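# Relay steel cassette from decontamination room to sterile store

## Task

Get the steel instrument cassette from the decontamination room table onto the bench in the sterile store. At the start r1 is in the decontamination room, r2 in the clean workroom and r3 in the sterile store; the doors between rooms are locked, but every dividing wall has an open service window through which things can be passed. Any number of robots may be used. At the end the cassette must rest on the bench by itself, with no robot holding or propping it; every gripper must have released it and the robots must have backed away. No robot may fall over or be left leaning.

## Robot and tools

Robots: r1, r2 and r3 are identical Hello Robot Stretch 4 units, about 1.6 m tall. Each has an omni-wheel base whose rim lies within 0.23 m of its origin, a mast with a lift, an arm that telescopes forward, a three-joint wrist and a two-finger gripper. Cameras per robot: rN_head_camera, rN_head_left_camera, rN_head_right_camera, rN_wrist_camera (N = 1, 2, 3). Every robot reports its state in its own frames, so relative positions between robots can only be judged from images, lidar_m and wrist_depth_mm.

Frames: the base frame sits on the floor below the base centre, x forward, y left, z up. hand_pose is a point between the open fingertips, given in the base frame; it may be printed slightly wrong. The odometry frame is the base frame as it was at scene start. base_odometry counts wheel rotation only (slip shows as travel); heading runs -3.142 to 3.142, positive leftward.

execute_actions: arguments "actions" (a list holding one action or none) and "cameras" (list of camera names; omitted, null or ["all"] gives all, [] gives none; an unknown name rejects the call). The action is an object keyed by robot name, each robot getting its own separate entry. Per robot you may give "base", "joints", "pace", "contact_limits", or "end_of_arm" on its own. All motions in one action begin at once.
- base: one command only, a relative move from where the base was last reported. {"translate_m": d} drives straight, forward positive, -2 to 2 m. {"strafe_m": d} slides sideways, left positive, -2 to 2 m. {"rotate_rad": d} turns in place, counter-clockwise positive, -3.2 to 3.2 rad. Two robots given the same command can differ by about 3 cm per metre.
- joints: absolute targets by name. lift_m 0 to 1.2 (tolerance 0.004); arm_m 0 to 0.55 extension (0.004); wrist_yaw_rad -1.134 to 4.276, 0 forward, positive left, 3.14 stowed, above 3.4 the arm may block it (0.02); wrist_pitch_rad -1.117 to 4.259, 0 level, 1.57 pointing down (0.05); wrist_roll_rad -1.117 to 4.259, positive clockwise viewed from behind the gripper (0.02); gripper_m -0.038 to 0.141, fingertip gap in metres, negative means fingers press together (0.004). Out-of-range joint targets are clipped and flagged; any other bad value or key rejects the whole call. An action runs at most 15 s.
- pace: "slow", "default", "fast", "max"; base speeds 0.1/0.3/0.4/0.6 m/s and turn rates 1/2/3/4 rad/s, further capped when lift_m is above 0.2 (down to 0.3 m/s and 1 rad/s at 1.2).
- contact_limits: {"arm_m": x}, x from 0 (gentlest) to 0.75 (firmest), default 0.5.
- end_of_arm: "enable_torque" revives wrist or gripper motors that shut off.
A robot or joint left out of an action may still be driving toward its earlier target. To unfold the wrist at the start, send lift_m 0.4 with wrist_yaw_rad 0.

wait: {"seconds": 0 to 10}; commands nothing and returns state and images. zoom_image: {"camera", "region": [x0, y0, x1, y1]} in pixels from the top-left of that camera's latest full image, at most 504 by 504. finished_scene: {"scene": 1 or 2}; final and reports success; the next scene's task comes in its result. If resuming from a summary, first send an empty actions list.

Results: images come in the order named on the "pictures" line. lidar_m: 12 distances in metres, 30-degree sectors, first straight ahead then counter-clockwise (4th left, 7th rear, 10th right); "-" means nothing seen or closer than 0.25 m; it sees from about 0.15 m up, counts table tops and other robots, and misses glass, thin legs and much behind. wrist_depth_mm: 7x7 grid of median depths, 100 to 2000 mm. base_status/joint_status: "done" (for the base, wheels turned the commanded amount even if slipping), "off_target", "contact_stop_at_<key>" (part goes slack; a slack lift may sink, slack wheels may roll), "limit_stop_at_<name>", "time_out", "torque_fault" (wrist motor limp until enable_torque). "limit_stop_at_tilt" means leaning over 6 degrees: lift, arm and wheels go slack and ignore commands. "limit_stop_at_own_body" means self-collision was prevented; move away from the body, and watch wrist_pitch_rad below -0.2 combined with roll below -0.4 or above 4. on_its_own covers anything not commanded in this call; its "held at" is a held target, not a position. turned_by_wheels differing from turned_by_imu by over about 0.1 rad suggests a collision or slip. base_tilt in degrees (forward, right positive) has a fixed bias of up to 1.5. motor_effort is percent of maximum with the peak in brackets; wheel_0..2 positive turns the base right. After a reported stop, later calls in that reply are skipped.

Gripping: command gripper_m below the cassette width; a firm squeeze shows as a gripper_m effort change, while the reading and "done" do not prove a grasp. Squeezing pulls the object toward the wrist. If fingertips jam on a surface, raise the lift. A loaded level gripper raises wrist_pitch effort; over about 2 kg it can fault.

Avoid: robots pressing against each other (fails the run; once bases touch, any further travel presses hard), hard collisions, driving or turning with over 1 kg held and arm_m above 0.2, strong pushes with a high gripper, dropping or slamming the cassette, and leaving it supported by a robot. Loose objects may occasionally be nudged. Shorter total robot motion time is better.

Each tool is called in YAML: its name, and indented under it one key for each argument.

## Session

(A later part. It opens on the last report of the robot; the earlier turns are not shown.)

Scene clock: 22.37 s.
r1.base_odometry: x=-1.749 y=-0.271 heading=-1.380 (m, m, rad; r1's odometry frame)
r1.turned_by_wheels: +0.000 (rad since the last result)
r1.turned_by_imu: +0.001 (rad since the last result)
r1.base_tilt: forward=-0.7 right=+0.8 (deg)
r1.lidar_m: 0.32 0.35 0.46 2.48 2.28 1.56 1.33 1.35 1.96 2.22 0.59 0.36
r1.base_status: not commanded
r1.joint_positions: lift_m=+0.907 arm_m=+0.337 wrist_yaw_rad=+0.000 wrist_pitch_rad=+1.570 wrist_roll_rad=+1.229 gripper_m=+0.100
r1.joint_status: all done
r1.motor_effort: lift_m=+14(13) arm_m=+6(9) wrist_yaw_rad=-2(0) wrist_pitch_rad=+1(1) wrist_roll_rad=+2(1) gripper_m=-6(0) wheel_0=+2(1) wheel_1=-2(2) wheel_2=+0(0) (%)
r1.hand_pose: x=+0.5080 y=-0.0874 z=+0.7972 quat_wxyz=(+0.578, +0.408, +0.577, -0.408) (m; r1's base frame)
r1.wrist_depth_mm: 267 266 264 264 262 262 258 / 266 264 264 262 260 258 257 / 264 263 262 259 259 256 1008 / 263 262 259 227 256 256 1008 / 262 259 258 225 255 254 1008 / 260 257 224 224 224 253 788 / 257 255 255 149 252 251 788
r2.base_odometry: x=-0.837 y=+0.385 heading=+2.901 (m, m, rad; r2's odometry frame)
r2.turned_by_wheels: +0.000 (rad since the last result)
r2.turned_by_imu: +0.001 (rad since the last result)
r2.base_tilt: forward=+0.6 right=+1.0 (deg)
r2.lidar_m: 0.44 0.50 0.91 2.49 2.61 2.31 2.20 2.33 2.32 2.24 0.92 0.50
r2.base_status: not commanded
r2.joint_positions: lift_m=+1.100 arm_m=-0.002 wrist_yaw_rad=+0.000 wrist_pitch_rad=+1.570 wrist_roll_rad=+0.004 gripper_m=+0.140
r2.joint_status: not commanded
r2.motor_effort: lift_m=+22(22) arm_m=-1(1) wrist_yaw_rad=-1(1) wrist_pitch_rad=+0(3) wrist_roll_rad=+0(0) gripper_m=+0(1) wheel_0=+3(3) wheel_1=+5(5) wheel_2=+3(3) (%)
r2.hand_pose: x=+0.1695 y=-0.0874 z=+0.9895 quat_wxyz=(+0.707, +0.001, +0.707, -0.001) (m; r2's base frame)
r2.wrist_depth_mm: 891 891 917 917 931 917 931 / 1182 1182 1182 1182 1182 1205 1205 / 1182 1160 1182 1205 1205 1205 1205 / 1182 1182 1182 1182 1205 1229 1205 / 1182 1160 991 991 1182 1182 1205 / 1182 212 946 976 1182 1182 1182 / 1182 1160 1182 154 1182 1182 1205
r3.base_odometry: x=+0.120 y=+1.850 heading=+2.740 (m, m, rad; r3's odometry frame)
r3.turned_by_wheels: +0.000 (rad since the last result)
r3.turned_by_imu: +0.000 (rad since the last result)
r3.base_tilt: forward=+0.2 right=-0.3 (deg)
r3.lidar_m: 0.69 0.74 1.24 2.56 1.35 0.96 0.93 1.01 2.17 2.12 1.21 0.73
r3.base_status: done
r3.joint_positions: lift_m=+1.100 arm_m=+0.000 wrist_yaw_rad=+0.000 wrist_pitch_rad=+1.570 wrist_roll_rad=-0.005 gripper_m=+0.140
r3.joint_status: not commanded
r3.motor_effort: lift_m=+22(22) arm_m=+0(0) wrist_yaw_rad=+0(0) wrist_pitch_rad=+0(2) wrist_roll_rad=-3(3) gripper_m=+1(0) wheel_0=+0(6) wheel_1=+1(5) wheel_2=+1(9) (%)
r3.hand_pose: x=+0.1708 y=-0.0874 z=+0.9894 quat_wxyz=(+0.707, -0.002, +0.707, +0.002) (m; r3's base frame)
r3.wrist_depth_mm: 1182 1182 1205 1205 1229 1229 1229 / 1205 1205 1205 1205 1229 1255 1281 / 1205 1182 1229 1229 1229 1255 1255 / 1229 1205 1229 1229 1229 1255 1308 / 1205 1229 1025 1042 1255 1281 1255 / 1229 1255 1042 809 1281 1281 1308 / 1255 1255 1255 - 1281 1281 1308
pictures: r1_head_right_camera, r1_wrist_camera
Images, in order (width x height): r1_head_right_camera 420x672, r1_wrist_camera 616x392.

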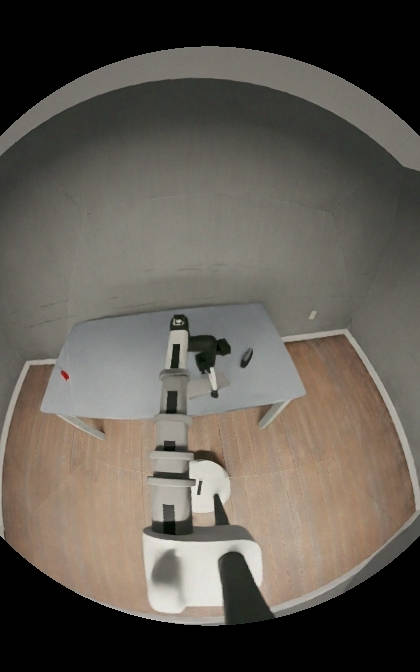

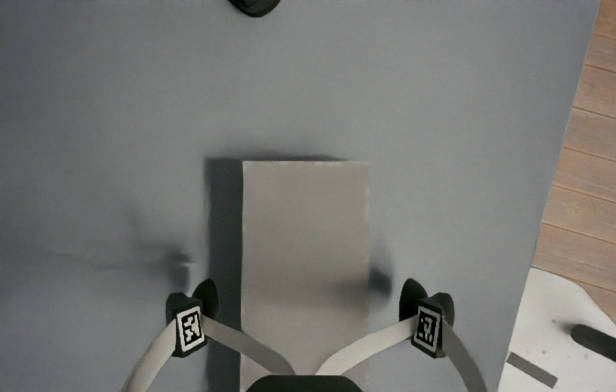

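execute_actions:
  actions:
    - {"r1":{"base":{"strafe_m":0.01},"joints":{"gripper_m":0.085}}}
  cameras: []

execute_actions:
  actions:
    - {"r1":{"joints":{"gripper_m":0.02}},"r3":{"base":{"translate_m":0.2}}}
  cameras: ["r1_wrist_camera"]

execute_actions:
  actions:
    - {"r1":{"joints":{"lift_m":0.93},"pace":"slow"},"r2":{"joints":{"arm_m":0.3}}}
  cameras: ["r1_wrist_camera","r2_wrist_camera"]

Scene clock: 23.87 s.
r1.base_odometry: x=-1.739 y=-0.269 heading=-1.380 (m, m, rad; r1's odometry frame)
r1.turned_by_wheels: +0.000 (rad since the last result)
r1.turned_by_imu: +0.000 (rad since the last result)
r1.base_tilt: forward=-0.7 right=+0.7 (deg)
r1.lidar_m: 0.34 0.35 0.47 2.50 2.28 1.56 1.32 1.38 1.92 2.21 0.57 0.39
r1.base_status: done
r1.joint_positions: lift_m=+0.907 arm_m=+0.337 wrist_yaw_rad=+0.000 wrist_pitch_rad=+1.570 wrist_roll_rad=+1.229 gripper_m=+0.085
r1.joint_status: all done
r1.motor_effort: lift_m=+14(14) arm_m=+6(6) wrist_yaw_rad=+0(0) wrist_pitch_rad=+1(1) wrist_roll_rad=+2(2) gripper_m=-1(2) wheel_0=+1(6) wheel_1=-1(6) wheel_2=+0(0) (%)
r1.hand_pose: x=+0.5080 y=-0.0874 z=+0.7972 quat_wxyz=(+0.578, +0.408, +0.577, -0.408) (m; r1's base frame)
r1.wrist_depth_mm: 268 266 264 263 262 262 259 / 265 264 262 262 259 258 258 / 264 263 262 259 259 257 634 / 262 262 259 226 256 255 991 / 262 259 258 225 255 254 991 / 259 258 221 224 219 253 788 / 258 255 254 148 250 251 778
r2.base_odometry: x=-0.837 y=+0.385 heading=+2.901 (m, m, rad; r2's odometry frame)
r2.turned_by_wheels: +0.000 (rad since the last result)
r2.turned_by_imu: +0.001 (rad since the last result)
r2.base_tilt: forward=+0.6 right=+1.0 (deg)
r2.lidar_m: 0.47 0.50 0.90 2.45 2.63 2.31 2.21 2.30 2.36 2.24 0.89 0.46
r2.base_status: not commanded
r2.joint_positions: lift_m=+1.100 arm_m=-0.002 wrist_yaw_rad=+0.000 wrist_pitch_rad=+1.570 wrist_roll_rad=+0.004 gripper_m=+0.140
r2.joint_status: not commanded
r2.motor_effort: lift_m=+22(22) arm_m=-1(1) wrist_yaw_rad=-1(2) wrist_pitch_rad=-1(2) wrist_roll_rad=+0(0) gripper_m=+1(1) wheel_0=+3(3) wheel_1=+5(5) wheel_2=+3(4) (%)
r2.hand_pose: x=+0.1695 y=-0.0874 z=+0.9895 quat_wxyz=(+0.707, +0.001, +0.707, -0.001) (m; r2's base frame)
r2.wrist_depth_mm: 891 891 917 931 931 917 946 / 1160 1182 1160 1205 1205 1229 1205 / 1160 1160 1160 1182 1205 1182 1229 / 1160 1182 1205 1182 1205 1182 1182 / 1160 1160 991 1008 1205 1205 1182 / 1182 213 976 976 1205 1229 1160 / 1182 1160 1160 154 1182 1182 1229
r3.base_odometry: x=+0.120 y=+1.850 heading=+2.740 (m, m, rad; r3's odometry frame)
r3.turned_by_wheels: +0.000 (rad since the last result)
r3.turned_by_imu: +0.000 (rad since the last result)
r3.base_tilt: forward=+0.2 right=-0.4 (deg)
r3.lidar_m: 0.69 0.72 1.26 2.58 1.34 0.96 0.93 1.00 2.19 2.10 1.22 0.73
r3.base_status: not commanded
r3.joint_positions: lift_m=+1.100 arm_m=+0.000 wrist_yaw_rad=+0.000 wrist_pitch_rad=+1.570 wrist_roll_rad=-0.005 gripper_m=+0.140
r3.joint_status: not commanded
r3.motor_effort: lift_m=+22(22) arm_m=+0(0) wrist_yaw_rad=+1(1) wrist_pitch_rad=+1(2) wrist_roll_rad=-3(2) gripper_m=+0(1) wheel_0=+0(0) wheel_1=+1(1) wheel_2=+1(1) (%)
r3.hand_pose: x=+0.1708 y=-0.0874 z=+0.9894 quat_wxyz=(+0.707, -0.002, +0.707, +0.002) (m; r3's base frame)
r3.wrist_depth_mm: 1160 1182 1205 1205 1205 1205 1255 / 1205 1182 1205 1205 1229 1229 1255 / 1182 1205 1205 1229 1229 1255 1255 / 1205 1205 1205 1229 1255 1281 1281 / 1205 1229 1025 1042 1255 1281 1255 / 1229 1229 1025 809 1281 1308 1281 / 1255 1255 1255 - 1308 1281 1308
pictures: none
No camera images: the call's "cameras" was empty. Leave "cameras" out to get every camera's image.

Scene clock: 25.93 s.
r1.base_odometry: x=-1.739 y=-0.269 heading=-1.380 (m, m, rad; r1's odometry frame)
r1.turned_by_wheels: +0.000 (rad since the last result)
r1.turned_by_imu: +0.000 (rad since the last result)
r1.base_tilt: forward=-0.8 right=+0.8 (deg)
r1.lidar_m: 0.35 0.36 0.48 2.49 2.28 1.57 1.28 1.32 1.97 2.22 0.55 0.39
r1.base_status: not commanded
r1.joint_positions: lift_m=+0.907 arm_m=+0.337 wrist_yaw_rad=+0.000 wrist_pitch_rad=+1.570 wrist_roll_rad=+1.229 gripper_m=+0.021
r1.joint_status: all done
r1.motor_effort: lift_m=+15(15) arm_m=+7(7) wrist_yaw_rad=+0(1) wrist_pitch_rad=+0(0) wrist_roll_rad=+2(2) gripper_m=-32(29) wheel_0=+1(1) wheel_1=-1(1) wheel_2=+0(0) (%)
r1.hand_pose: x=+0.5079 y=-0.0874 z=+0.7971 quat_wxyz=(+0.578, +0.408, +0.578, -0.408) (m; r1's base frame)
r1.wrist_depth_mm: 265 266 264 262 260 258 258 / 266 263 262 260 259 258 256 / 263 262 260 258 257 256 1008 / 262 259 258 213 255 255 1008 / 259 258 257 212 254 253 1008 / 258 256 211 211 209 252 788 / 256 163 211 209 209 163 788
r2.base_odometry: x=-0.837 y=+0.385 heading=+2.901 (m, m, rad; r2's odometry frame)
r2.turned_by_wheels: +0.000 (rad since the last result)
r2.turned_by_imu: +0.001 (rad since the last result)
r2.base_tilt: forward=+0.6 right=+1.0 (deg)
r2.lidar_m: 0.47 0.50 0.89 2.45 2.62 2.29 2.21 2.31 2.35 2.24 0.93 0.48
r2.base_status: not commanded
r2.joint_positions: lift_m=+1.100 arm_m=-0.002 wrist_yaw_rad=+0.000 wrist_pitch_rad=+1.570 wrist_roll_rad=+0.004 gripper_m=+0.140
r2.joint_status: not commanded
r2.motor_effort: lift_m=+22(22) arm_m=-1(1) wrist_yaw_rad=-1(1) wrist_pitch_rad=-2(4) wrist_roll_rad=+0(0) gripper_m=+1(0) wheel_0=+3(3) wheel_1=+5(5) wheel_2=+3(3) (%)
r2.hand_pose: x=+0.1695 y=-0.0874 z=+0.9895 quat_wxyz=(+0.707, +0.001, +0.707, -0.001) (m; r2's base frame)
r2.wrist_depth_mm: 878 878 904 931 931 931 931 / 1205 1205 1205 1205 1182 1205 1229 / 1160 1182 1205 1229 1182 1205 1229 / 1182 1182 1182 1205 1229 1205 1205 / 1160 1182 976 976 1205 1205 1205 / 1160 212 976 991 1182 1229 1205 / 1160 1182 1205 154 1182 1229 1229
r3.base_odometry: x=-0.065 y=+1.928 heading=+2.740 (m, m, rad; r3's odometry frame)
r3.turned_by_wheels: +0.000 (rad since the last result)
r3.turned_by_imu: +0.000 (rad since the last result)
r3.base_tilt: forward=+0.2 right=-0.3 (deg)
r3.lidar_m: 0.49 0.53 0.96 2.58 2.72 1.17 1.14 1.20 2.21 2.09 0.93 0.54
r3.base_status: done
r3.joint_positions: lift_m=+1.100 arm_m=+0.000 wrist_yaw_rad=+0.000 wrist_pitch_rad=+1.570 wrist_roll_rad=-0.005 gripper_m=+0.140
r3.joint_status: not commanded
r3.motor_effort: lift_m=+22(22) arm_m=+0(0) wrist_yaw_rad=+0(0) wrist_pitch_rad=+3(3) wrist_roll_rad=-3(1) gripper_m=+2(2) wheel_0=+1(5) wheel_1=+0(6) wheel_2=+0(9) (%)
r3.hand_pose: x=+0.1708 y=-0.0874 z=+0.9894 quat_wxyz=(+0.707, -0.002, +0.707, +0.002) (m; r3's base frame)
r3.wrist_depth_mm: 1160 1182 1160 1160 1138 1160 1138 / 1205 1182 1229 1229 1205 1255 1255 / 1182 1229 1229 1229 1255 1255 1255 / 1229 1205 1205 1229 1229 1255 1255 / 1205 1205 1025 1042 1255 1281 1281 / 1229 1229 1042 809 1281 1281 1281 / 1255 1255 1255 - 1281 1281 1308
pictures: r1_wrist_camera
Images, in order (width x height): r1_wrist_camera 616x392.

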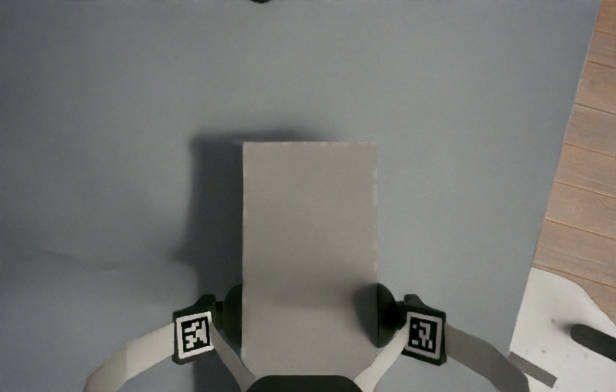

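Scene clock: 27.97 s.
r1.base_odometry: x=-1.739 y=-0.269 heading=-1.380 (m, m, rad; r1's odometry frame)
r1.turned_by_wheels: +0.000 (rad since the last result)
r1.turned_by_imu: +0.000 (rad since the last result)
r1.base_tilt: forward=-0.7 right=+0.8 (deg)
r1.lidar_m: 0.33 0.36 0.44 2.47 2.23 1.57 1.29 1.33 1.97 2.22 0.57 0.39
r1.base_status: not commanded
r1.joint_positions: lift_m=+0.929 arm_m=+0.337 wrist_yaw_rad=+0.000 wrist_pitch_rad=+1.570 wrist_roll_rad=+1.229 gripper_m=+0.021
r1.joint_status: all done
r1.motor_effort: lift_m=+26(28) arm_m=+6(7) wrist_yaw_rad=+0(1) wrist_pitch_rad=+0(0) wrist_roll_rad=+0(1) gripper_m=-31(31) wheel_0=+2(2) wheel_1=-1(1) wheel_2=+0(0) (%)
r1.hand_pose: x=+0.5079 y=-0.0874 z=+0.8192 quat_wxyz=(+0.578, +0.408, +0.578, -0.408) (m; r1's base frame)
r1.wrist_depth_mm: 289 286 285 285 285 282 281 / 287 285 283 283 282 281 1025 / 285 283 283 281 281 278 1042 / 285 283 281 213 278 277 1025 / 282 281 281 213 276 276 1025 / 281 279 211 211 210 276 809 / 279 163 211 209 208 163 809
r2.base_odometry: x=-0.837 y=+0.385 heading=+2.901 (m, m, rad; r2's odometry frame)
r2.turned_by_wheels: +0.000 (rad since the last result)
r2.turned_by_imu: +0.001 (rad since the last result)
r2.base_tilt: forward=+0.6 right=+1.0 (deg)
r2.lidar_m: 0.48 0.50 0.90 2.45 2.60 2.32 2.19 2.32 2.35 2.21 0.91 0.50
r2.base_status: not commanded
r2.joint_positions: lift_m=+1.100 arm_m=+0.299 wrist_yaw_rad=+0.000 wrist_pitch_rad=+1.570 wrist_roll_rad=+0.004 gripper_m=+0.140
r2.joint_status: all done
r2.motor_effort: lift_m=+22(22) arm_m=+7(8) wrist_yaw_rad=-2(1) wrist_pitch_rad=+0(0) wrist_roll_rad=+0(0) gripper_m=+1(0) wheel_0=+3(3) wheel_1=+5(5) wheel_2=+3(3) (%)
r2.hand_pose: x=+0.4699 y=-0.0874 z=+0.9895 quat_wxyz=(+0.707, +0.001, +0.707, -0.001) (m; r2's base frame)
r2.wrist_depth_mm: 342 343 347 347 351 349 353 / 343 343 347 347 349 351 353 / 343 343 342 347 347 349 351 / 342 342 345 345 349 349 351 / 1160 1182 1182 1205 1182 1182 1205 / 1160 213 1160 1182 1205 1205 1182 / 1182 1182 991 154 1205 1205 1205
r3.base_odometry: x=-0.065 y=+1.928 heading=+2.740 (m, m, rad; r3's odometry frame)
r3.turned_by_wheels: +0.000 (rad since the last result)
r3.turned_by_imu: +0.000 (rad since the last result)
r3.base_tilt: forward=+0.1 right=-0.3 (deg)
r3.lidar_m: 0.51 0.51 0.93 2.57 2.67 1.20 1.15 1.20 2.19 2.08 0.91 0.54
r3.base_status: not commanded
r3.joint_positions: lift_m=+1.100 arm_m=+0.000 wrist_yaw_rad=+0.000 wrist_pitch_rad=+1.570 wrist_roll_rad=-0.005 gripper_m=+0.140
r3.joint_status: not commanded
r3.motor_effort: lift_m=+22(22) arm_m=+0(0) wrist_yaw_rad=+0(0) wrist_pitch_rad=+1(2) wrist_roll_rad=-3(3) gripper_m=+0(1) wheel_0=+1(1) wheel_1=+0(0) wheel_2=+0(0) (%)
r3.hand_pose: x=+0.1708 y=-0.0874 z=+0.9894 quat_wxyz=(+0.707, -0.002, +0.707, +0.002) (m; r3's base frame)
r3.wrist_depth_mm: 1160 1160 1160 1160 1138 1160 1138 / 1160 1205 1205 1229 1229 1229 1255 / 1229 1205 1205 1229 1255 1255 1255 / 1205 1229 1205 1229 1281 1281 1255 / 1229 1229 1025 1042 1255 1255 1281 / 1229 1255 1025 809 1281 1281 1308 / 1255 1255 1255 - 1281 1281 1308
pictures: r1_wrist_camera, r2_wrist_camera
Images, in order (width x height): r1_wrist_camera 616x392, r2_wrist_camera 616x392.

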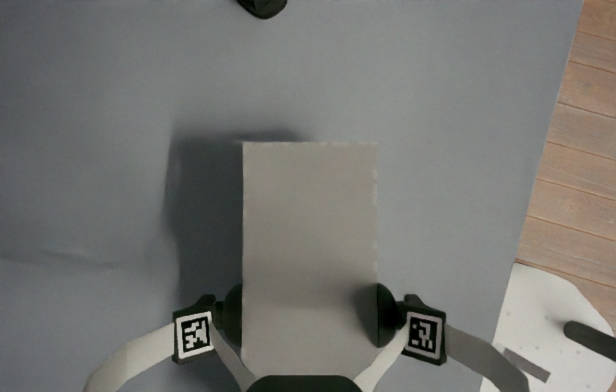

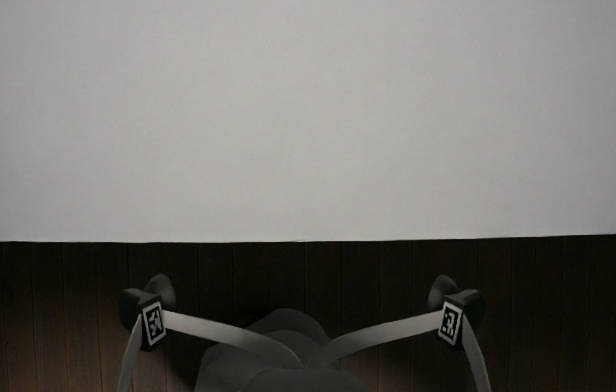

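execute_actions:
  actions:
    - {"r1":{"base":{"translate_m":-0.87},"joints":{"lift_m":1.07,"arm_m":0.08,"wrist_roll_rad":0},"pace":"fast"},"r2":{"joints":{"arm_m":0.1,"lift_m":1.08}},"r3":{"joints":{"arm_m":0.33}}}
  cameras: ["r3_wrist_camera"]

execute_actions:
  actions:
    - {"r1":{"base":{"rotate_rad":3.13}},"r3":{"joints":{"arm_m":0.1}}}
  cameras: ["r1_wrist_camera","r1_head_camera","r2_head_camera"]

Scene clock: 32.63 s.
r1.base_odometry: x=-1.904 y=+0.585 heading=-1.380 (m, m, rad; r1's odometry frame)
r1.turned_by_wheels: +0.000 (rad since the last result)
r1.turned_by_imu: +0.004 (rad since the last result)
r1.base_tilt: forward=-0.8 right=+0.7 (deg)
r1.lidar_m: 1.20 1.22 2.61 2.43 0.91 0.48 0.43 0.50 0.60 1.87 2.34 0.35
r1.base_status: done
r1.joint_positions: lift_m=+1.070 arm_m=+0.081 wrist_yaw_rad=+0.000 wrist_pitch_rad=+1.570 wrist_roll_rad=+0.001 gripper_m=+0.021
r1.joint_status: all done
r1.motor_effort: lift_m=+25(27) arm_m=-6(6) wrist_yaw_rad=+0(1) wrist_pitch_rad=+0(4) wrist_roll_rad=-2(9) gripper_m=-32(32) wheel_0=-1(3) wheel_1=+1(5) wheel_2=+0(13) (%)
r1.hand_pose: x=+0.2521 y=-0.0874 z=+0.9592 quat_wxyz=(+0.707, +0.000, +0.707, +0.000) (m; r1's base frame)
r1.wrist_depth_mm: 1229 1229 1205 1229 1229 1205 1205 / 1229 1229 1205 1182 1182 1182 1182 / 1205 1182 1182 1205 1182 1182 1182 / 1182 1205 1182 213 1182 1182 1182 / 1205 1182 1182 212 1182 1160 1160 / 1205 1182 211 210 208 1160 1160 / 1160 163 211 209 209 163 1138
r2.base_odometry: x=-0.837 y=+0.385 heading=+2.901 (m, m, rad; r2's odometry frame)
r2.turned_by_wheels: +0.000 (rad since the last result)
r2.turned_by_imu: +0.002 (rad since the last result)
r2.base_tilt: forward=+0.6 right=+1.0 (deg)
r2.lidar_m: 0.48 0.49 0.89 2.45 2.61 2.31 2.20 2.31 2.33 2.23 0.91 0.50
r2.base_status: not commanded
r2.joint_positions: lift_m=+1.080 arm_m=+0.101 wrist_yaw_rad=+0.000 wrist_pitch_rad=+1.570 wrist_roll_rad=+0.004 gripper_m=+0.140
r2.joint_status: all done
r2.motor_effort: lift_m=+17(20) arm_m=-7(13) wrist_yaw_rad=-1(1) wrist_pitch_rad=-1(3) wrist_roll_rad=+1(1) gripper_m=+0(2) wheel_0=+3(3) wheel_1=+5(5) wheel_2=+3(4) (%)
r2.hand_pose: x=+0.2723 y=-0.0874 z=+0.9700 quat_wxyz=(+0.707, +0.001, +0.707, -0.001) (m; r2's base frame)
r2.wrist_depth_mm: 349 349 530 539 535 357 364 / 946 976 991 1025 1008 1008 991 / 1182 1138 1182 1182 1182 1205 1160 / 1138 1182 1182 1205 1205 1205 1182 / 1138 1138 1160 1182 1182 1182 1182 / 1160 212 960 960 1182 1182 1205 / 1160 1160 976 154 1182 1160 1160
r3.base_odometry: x=-0.065 y=+1.928 heading=+2.740 (m, m, rad; r3's odometry frame)
r3.turned_by_wheels: +0.000 (rad since the last result)
r3.turned_by_imu: +0.001 (rad since the last result)
r3.base_tilt: forward=+0.2 right=-0.3 (deg)
r3.lidar_m: 0.49 0.53 0.95 2.58 2.67 1.16 1.13 1.20 2.21 2.10 0.96 0.51
r3.base_status: not commanded
r3.joint_positions: lift_m=+1.100 arm_m=+0.329 wrist_yaw_rad=+0.000 wrist_pitch_rad=+1.570 wrist_roll_rad=-0.005 gripper_m=+0.140
r3.joint_status: all done
r3.motor_effort: lift_m=+22(21) arm_m=+8(8) wrist_yaw_rad=+0(0) wrist_pitch_rad=+1(3) wrist_roll_rad=-1(1) gripper_m=-1(2) wheel_0=+1(1) wheel_1=+0(0) wheel_2=+0(0) (%)
r3.hand_pose: x=+0.4998 y=-0.0874 z=+0.9894 quat_wxyz=(+0.707, -0.002, +0.707, +0.002) (m; r3's base frame)
r3.wrist_depth_mm: 336 338 342 342 347 349 353 / 338 340 345 347 349 351 353 / 342 345 347 349 353 355 359 / 345 347 351 353 355 362 359 / 1229 1229 1229 1255 1255 1281 1281 / 1255 1255 1025 1042 1281 1281 1308 / 1255 1255 1042 - 1281 1308 1281
pictures: r3_wrist_camera
Images, in order (width x height): r3_wrist_camera 616x392.

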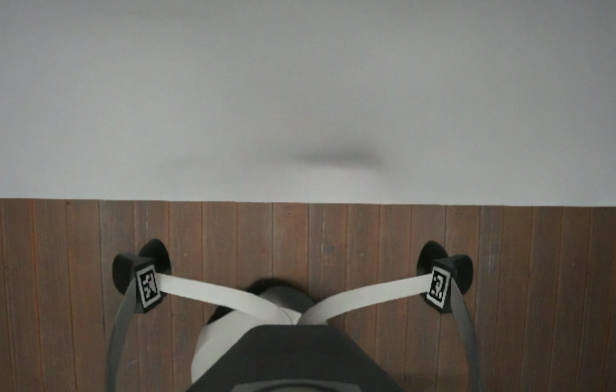

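Scene clock: 36.17 s.
r1.base_odometry: x=-1.904 y=+0.585 heading=+1.750 (m, m, rad; r1's odometry frame)
r1.turned_by_wheels: +3.130 (rad since the last result)
r1.turned_by_imu: +3.148 (rad since the last result)
r1.base_tilt: forward=-0.7 right=+0.8 (deg)
r1.lidar_m: 0.31 0.39 0.51 1.82 2.32 1.28 1.21 1.25 2.63 2.43 0.97 0.33
r1.base_status: done
r1.joint_positions: lift_m=+1.070 arm_m=+0.081 wrist_yaw_rad=+0.000 wrist_pitch_rad=+1.570 wrist_roll_rad=+0.001 gripper_m=+0.021
r1.joint_status: not commanded
r1.motor_effort: lift_m=+25(25) arm_m=-6(6) wrist_yaw_rad=-1(0) wrist_pitch_rad=+1(1) wrist_roll_rad=-2(1) gripper_m=-29(33) wheel_0=+0(5) wheel_1=+0(6) wheel_2=+0(6) (%)
r1.hand_pose: x=+0.2522 y=-0.0874 z=+0.9592 quat_wxyz=(+0.707, +0.000, +0.707, +0.000) (m; r1's base frame)
r1.wrist_depth_mm: 332 332 329 336 347 691 715 / 820 854 891 917 960 1008 1078 / 1205 1182 1229 1182 1182 1182 1205 / 1205 1182 1205 213 1160 1160 1160 / 1205 1182 1182 212 1182 1138 1160 / 1182 1182 211 211 210 1160 1138 / 1182 163 211 209 208 163 1160
r2.base_odometry: x=-0.837 y=+0.385 heading=+2.901 (m, m, rad; r2's odometry frame)
r2.turned_by_wheels: +0.000 (rad since the last result)
r2.turned_by_imu: +0.002 (rad since the last result)
r2.base_tilt: forward=+0.6 right=+1.0 (deg)
r2.lidar_m: 0.47 0.50 0.89 2.44 2.61 2.32 2.21 2.33 2.33 2.23 0.90 0.53
r2.base_status: not commanded
r2.joint_positions: lift_m=+1.080 arm_m=+0.101 wrist_yaw_rad=+0.000 wrist_pitch_rad=+1.570 wrist_roll_rad=+0.004 gripper_m=+0.140
r2.joint_status: not commanded
r2.motor_effort: lift_m=+17(17) arm_m=-8(7) wrist_yaw_rad=-1(1) wrist_pitch_rad=-3(2) wrist_roll_rad=+0(0) gripper_m=-1(0) wheel_0=+3(3) wheel_1=+5(5) wheel_2=+3(3) (%)
r2.hand_pose: x=+0.2723 y=-0.0874 z=+0.9700 quat_wxyz=(+0.707, +0.001, +0.707, -0.001) (m; r2's base frame)
r2.wrist_depth_mm: 349 345 535 544 539 359 359 / 960 976 1008 1008 1042 1025 976 / 1160 1138 1182 1138 1182 1205 1205 / 1160 1160 1160 1182 1138 1205 1205 / 1138 1160 1182 1138 1182 1182 1160 / 1138 213 960 976 1160 1182 1182 / 1138 1138 946 154 1160 1182 1182
r3.base_odometry: x=-0.065 y=+1.928 heading=+2.740 (m, m, rad; r3's odometry frame)
r3.turned_by_wheels: +0.000 (rad since the last result)
r3.turned_by_imu: +0.001 (rad since the last result)
r3.base_tilt: forward=+0.1 right=-0.4 (deg)
r3.lidar_m: 0.50 0.53 0.96 2.55 2.69 1.17 1.14 1.22 2.21 2.10 0.93 0.53
r3.base_status: not commanded
r3.joint_positions: lift_m=+1.100 arm_m=+0.101 wrist_yaw_rad=+0.000 wrist_pitch_rad=+1.570 wrist_roll_rad=-0.005 gripper_m=+0.140
r3.joint_status: all done
r3.motor_effort: lift_m=+22(21) arm_m=-8(8) wrist_yaw_rad=+1(0) wrist_pitch_rad=+1(1) wrist_roll_rad=-1(2) gripper_m=+0(1) wheel_0=+1(1) wheel_1=+0(0) wheel_2=+0(0) (%)
r3.hand_pose: x=+0.2725 y=-0.0874 z=+0.9894 quat_wxyz=(+0.707, -0.002, +0.707, +0.002) (m; r3's base frame)
r3.wrist_depth_mm: 946 946 917 917 917 917 904 / 1182 1182 1205 1229 1229 1205 1229 / 1182 1229 1229 1229 1229 1229 1255 / 1229 1205 1229 1229 1255 1255 1281 / 1205 1229 1042 1042 1255 1255 1281 / 1205 1255 1042 1025 1281 1308 1281 / 1255 1255 1255 - 1281 1281 1281
pictures: r1_head_camera, r1_wrist_camera, r2_head_camera
Images, in order (width x height): r1_head_camera 420x560, r1_wrist_camera 616x392, r2_head_camera 420x560.

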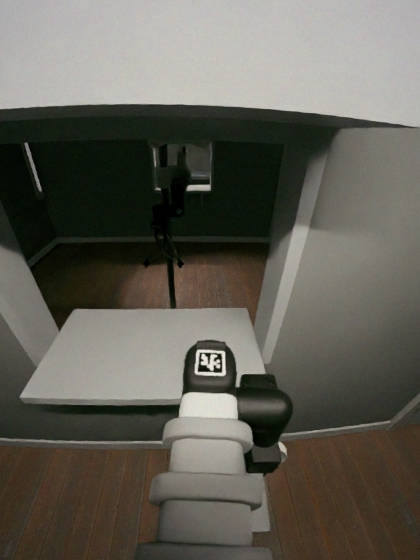

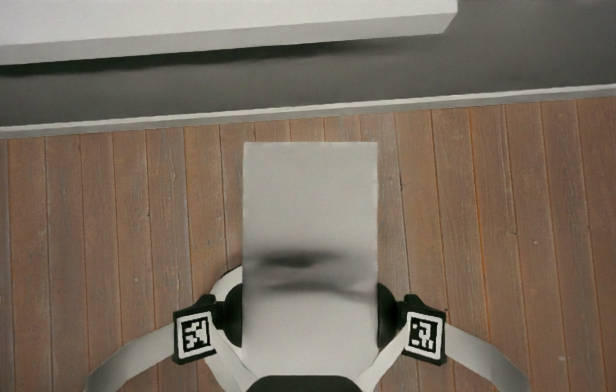

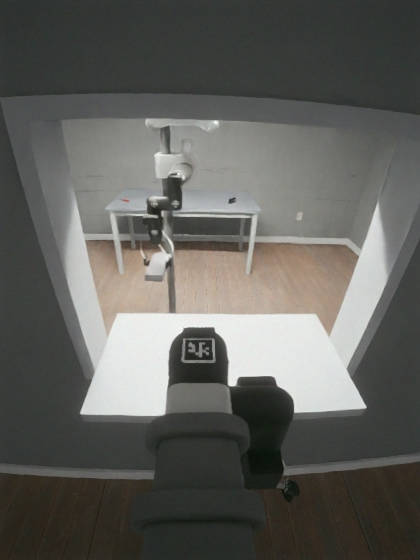

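execute_actions:
  actions:
    - {"r1":{"base":{"strafe_m":0.18},"joints":{"lift_m":1.04,"arm_m":0.51,"wrist_roll_rad":-0.05}},"r2":{"base":{"strafe_m":0.15},"joints":{"arm_m":0.05}},"r3":{"base":{"translate_m":0.08}}}
  cameras: ["r1_wrist_camera","r1_head_camera","r2_head_camera"]

Scene clock: 39.13 s.
r1.base_odometry: x=-2.081 y=+0.553 heading=+1.750 (m, m, rad; r1's odometry frame)
r1.turned_by_wheels: +0.000 (rad since the last result)
r1.turned_by_imu: +0.001 (rad since the last result)
r1.base_tilt: forward=-0.7 right=+0.8 (deg)
r1.lidar_m: 0.35 0.36 0.50 1.75 2.17 1.33 1.20 1.24 2.82 2.60 0.88 0.42
r1.base_status: done
r1.joint_positions: lift_m=+1.040 arm_m=+0.509 wrist_yaw_rad=+0.000 wrist_pitch_rad=+1.570 wrist_roll_rad=-0.050 gripper_m=+0.021
r1.joint_status: all done
r1.motor_effort: lift_m=+16(22) arm_m=+7(7) wrist_yaw_rad=-1(1) wrist_pitch_rad=+2(1) wrist_roll_rad=-1(3) gripper_m=-29(32) wheel_0=+2(9) wheel_1=+0(7) wheel_2=+1(1) (%)
r1.hand_pose: x=+0.6801 y=-0.0874 z=+0.9300 quat_wxyz=(+0.707, -0.018, +0.707, +0.018) (m; r1's base frame)
r1.wrist_depth_mm: 298 298 296 293 293 291 291 / 296 294 294 291 291 290 290 / 294 293 291 290 290 289 289 / 291 289 290 213 286 286 285 / 290 290 286 211 285 283 283 / 289 286 211 211 209 283 282 / 286 164 211 208 209 163 279
r2.base_odometry: x=-0.873 y=+0.239 heading=+2.901 (m, m, rad; r2's odometry frame)
r2.turned_by_wheels: +0.000 (rad since the last result)
r2.turned_by_imu: +0.001 (rad since the last result)
r2.base_tilt: forward=+0.6 right=+1.0 (deg)
r2.lidar_m: 0.49 0.51 0.89 2.33 2.45 2.29 2.21 2.18 2.50 2.40 0.71 0.51
r2.base_status: done
r2.joint_positions: lift_m=+1.080 arm_m=+0.051 wrist_yaw_rad=+0.000 wrist_pitch_rad=+1.570 wrist_roll_rad=+0.004 gripper_m=+0.140
r2.joint_status: all done
r2.motor_effort: lift_m=+17(17) arm_m=-8(3) wrist_yaw_rad=-1(2) wrist_pitch_rad=-2(3) wrist_roll_rad=+0(0) gripper_m=+0(0) wheel_0=-1(11) wheel_1=+3(11) wheel_2=+0(1) (%)
r2.hand_pose: x=+0.2224 y=-0.0874 z=+0.9700 quat_wxyz=(+0.707, +0.001, +0.707, -0.001) (m; r2's base frame)
r2.wrist_depth_mm: 778 778 809 809 809 809 798 / 1078 1060 1138 1118 1138 1138 1098 / 1182 1160 1160 1182 1182 1182 1205 / 1138 1160 1160 1138 1160 1160 1182 / 1160 1182 1078 976 1205 1160 1182 / 1160 213 960 946 1160 1205 1160 / 1138 1138 946 154 1182 1182 1160
r3.base_odometry: x=-0.138 y=+1.959 heading=+2.740 (m, m, rad; r3's odometry frame)
r3.turned_by_wheels: +0.000 (rad since the last result)
r3.turned_by_imu: +0.000 (rad since the last result)
r3.base_tilt: forward=+0.1 right=-0.4 (deg)
r3.lidar_m: 0.43 0.46 0.85 2.36 2.69 1.28 1.21 1.28 2.20 2.10 0.83 0.43
r3.base_status: done
r3.joint_positions: lift_m=+1.100 arm_m=+0.101 wrist_yaw_rad=+0.000 wrist_pitch_rad=+1.570 wrist_roll_rad=-0.005 gripper_m=+0.140
r3.joint_status: not commanded
r3.motor_effort: lift_m=+22(22) arm_m=-8(8) wrist_yaw_rad=+1(1) wrist_pitch_rad=+1(0) wrist_roll_rad=-3(3) gripper_m=+2(1) wheel_0=+0(4) wheel_1=+0(4) wheel_2=+0(7) (%)
r3.hand_pose: x=+0.2725 y=-0.0874 z=+0.9894 quat_wxyz=(+0.707, -0.002, +0.707, +0.002) (m; r3's base frame)
r3.wrist_depth_mm: 338 340 342 345 347 349 353 / 1118 1118 1138 1118 1138 1118 1060 / 1205 1205 1229 1255 1229 1255 1255 / 1205 1205 1229 1229 1255 1255 1281 / 1229 1229 1025 1025 1255 1255 1281 / 1229 1255 1025 1025 1281 1281 1281 / 1255 1229 1281 - 1281 1308 1308
pictures: r1_head_camera, r1_wrist_camera, r2_head_camera
Images, in order (width x height): r1_head_camera 420x560, r1_wrist_camera 616x392, r2_head_camera 420x560.

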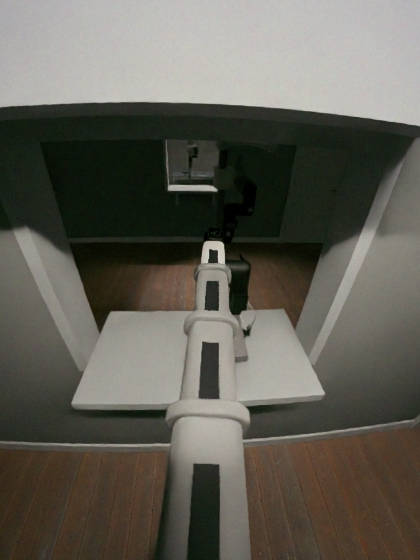

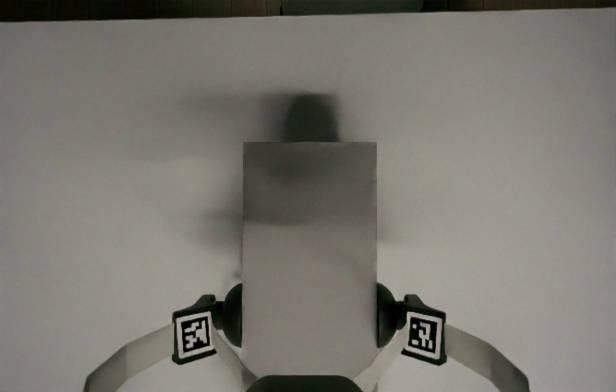

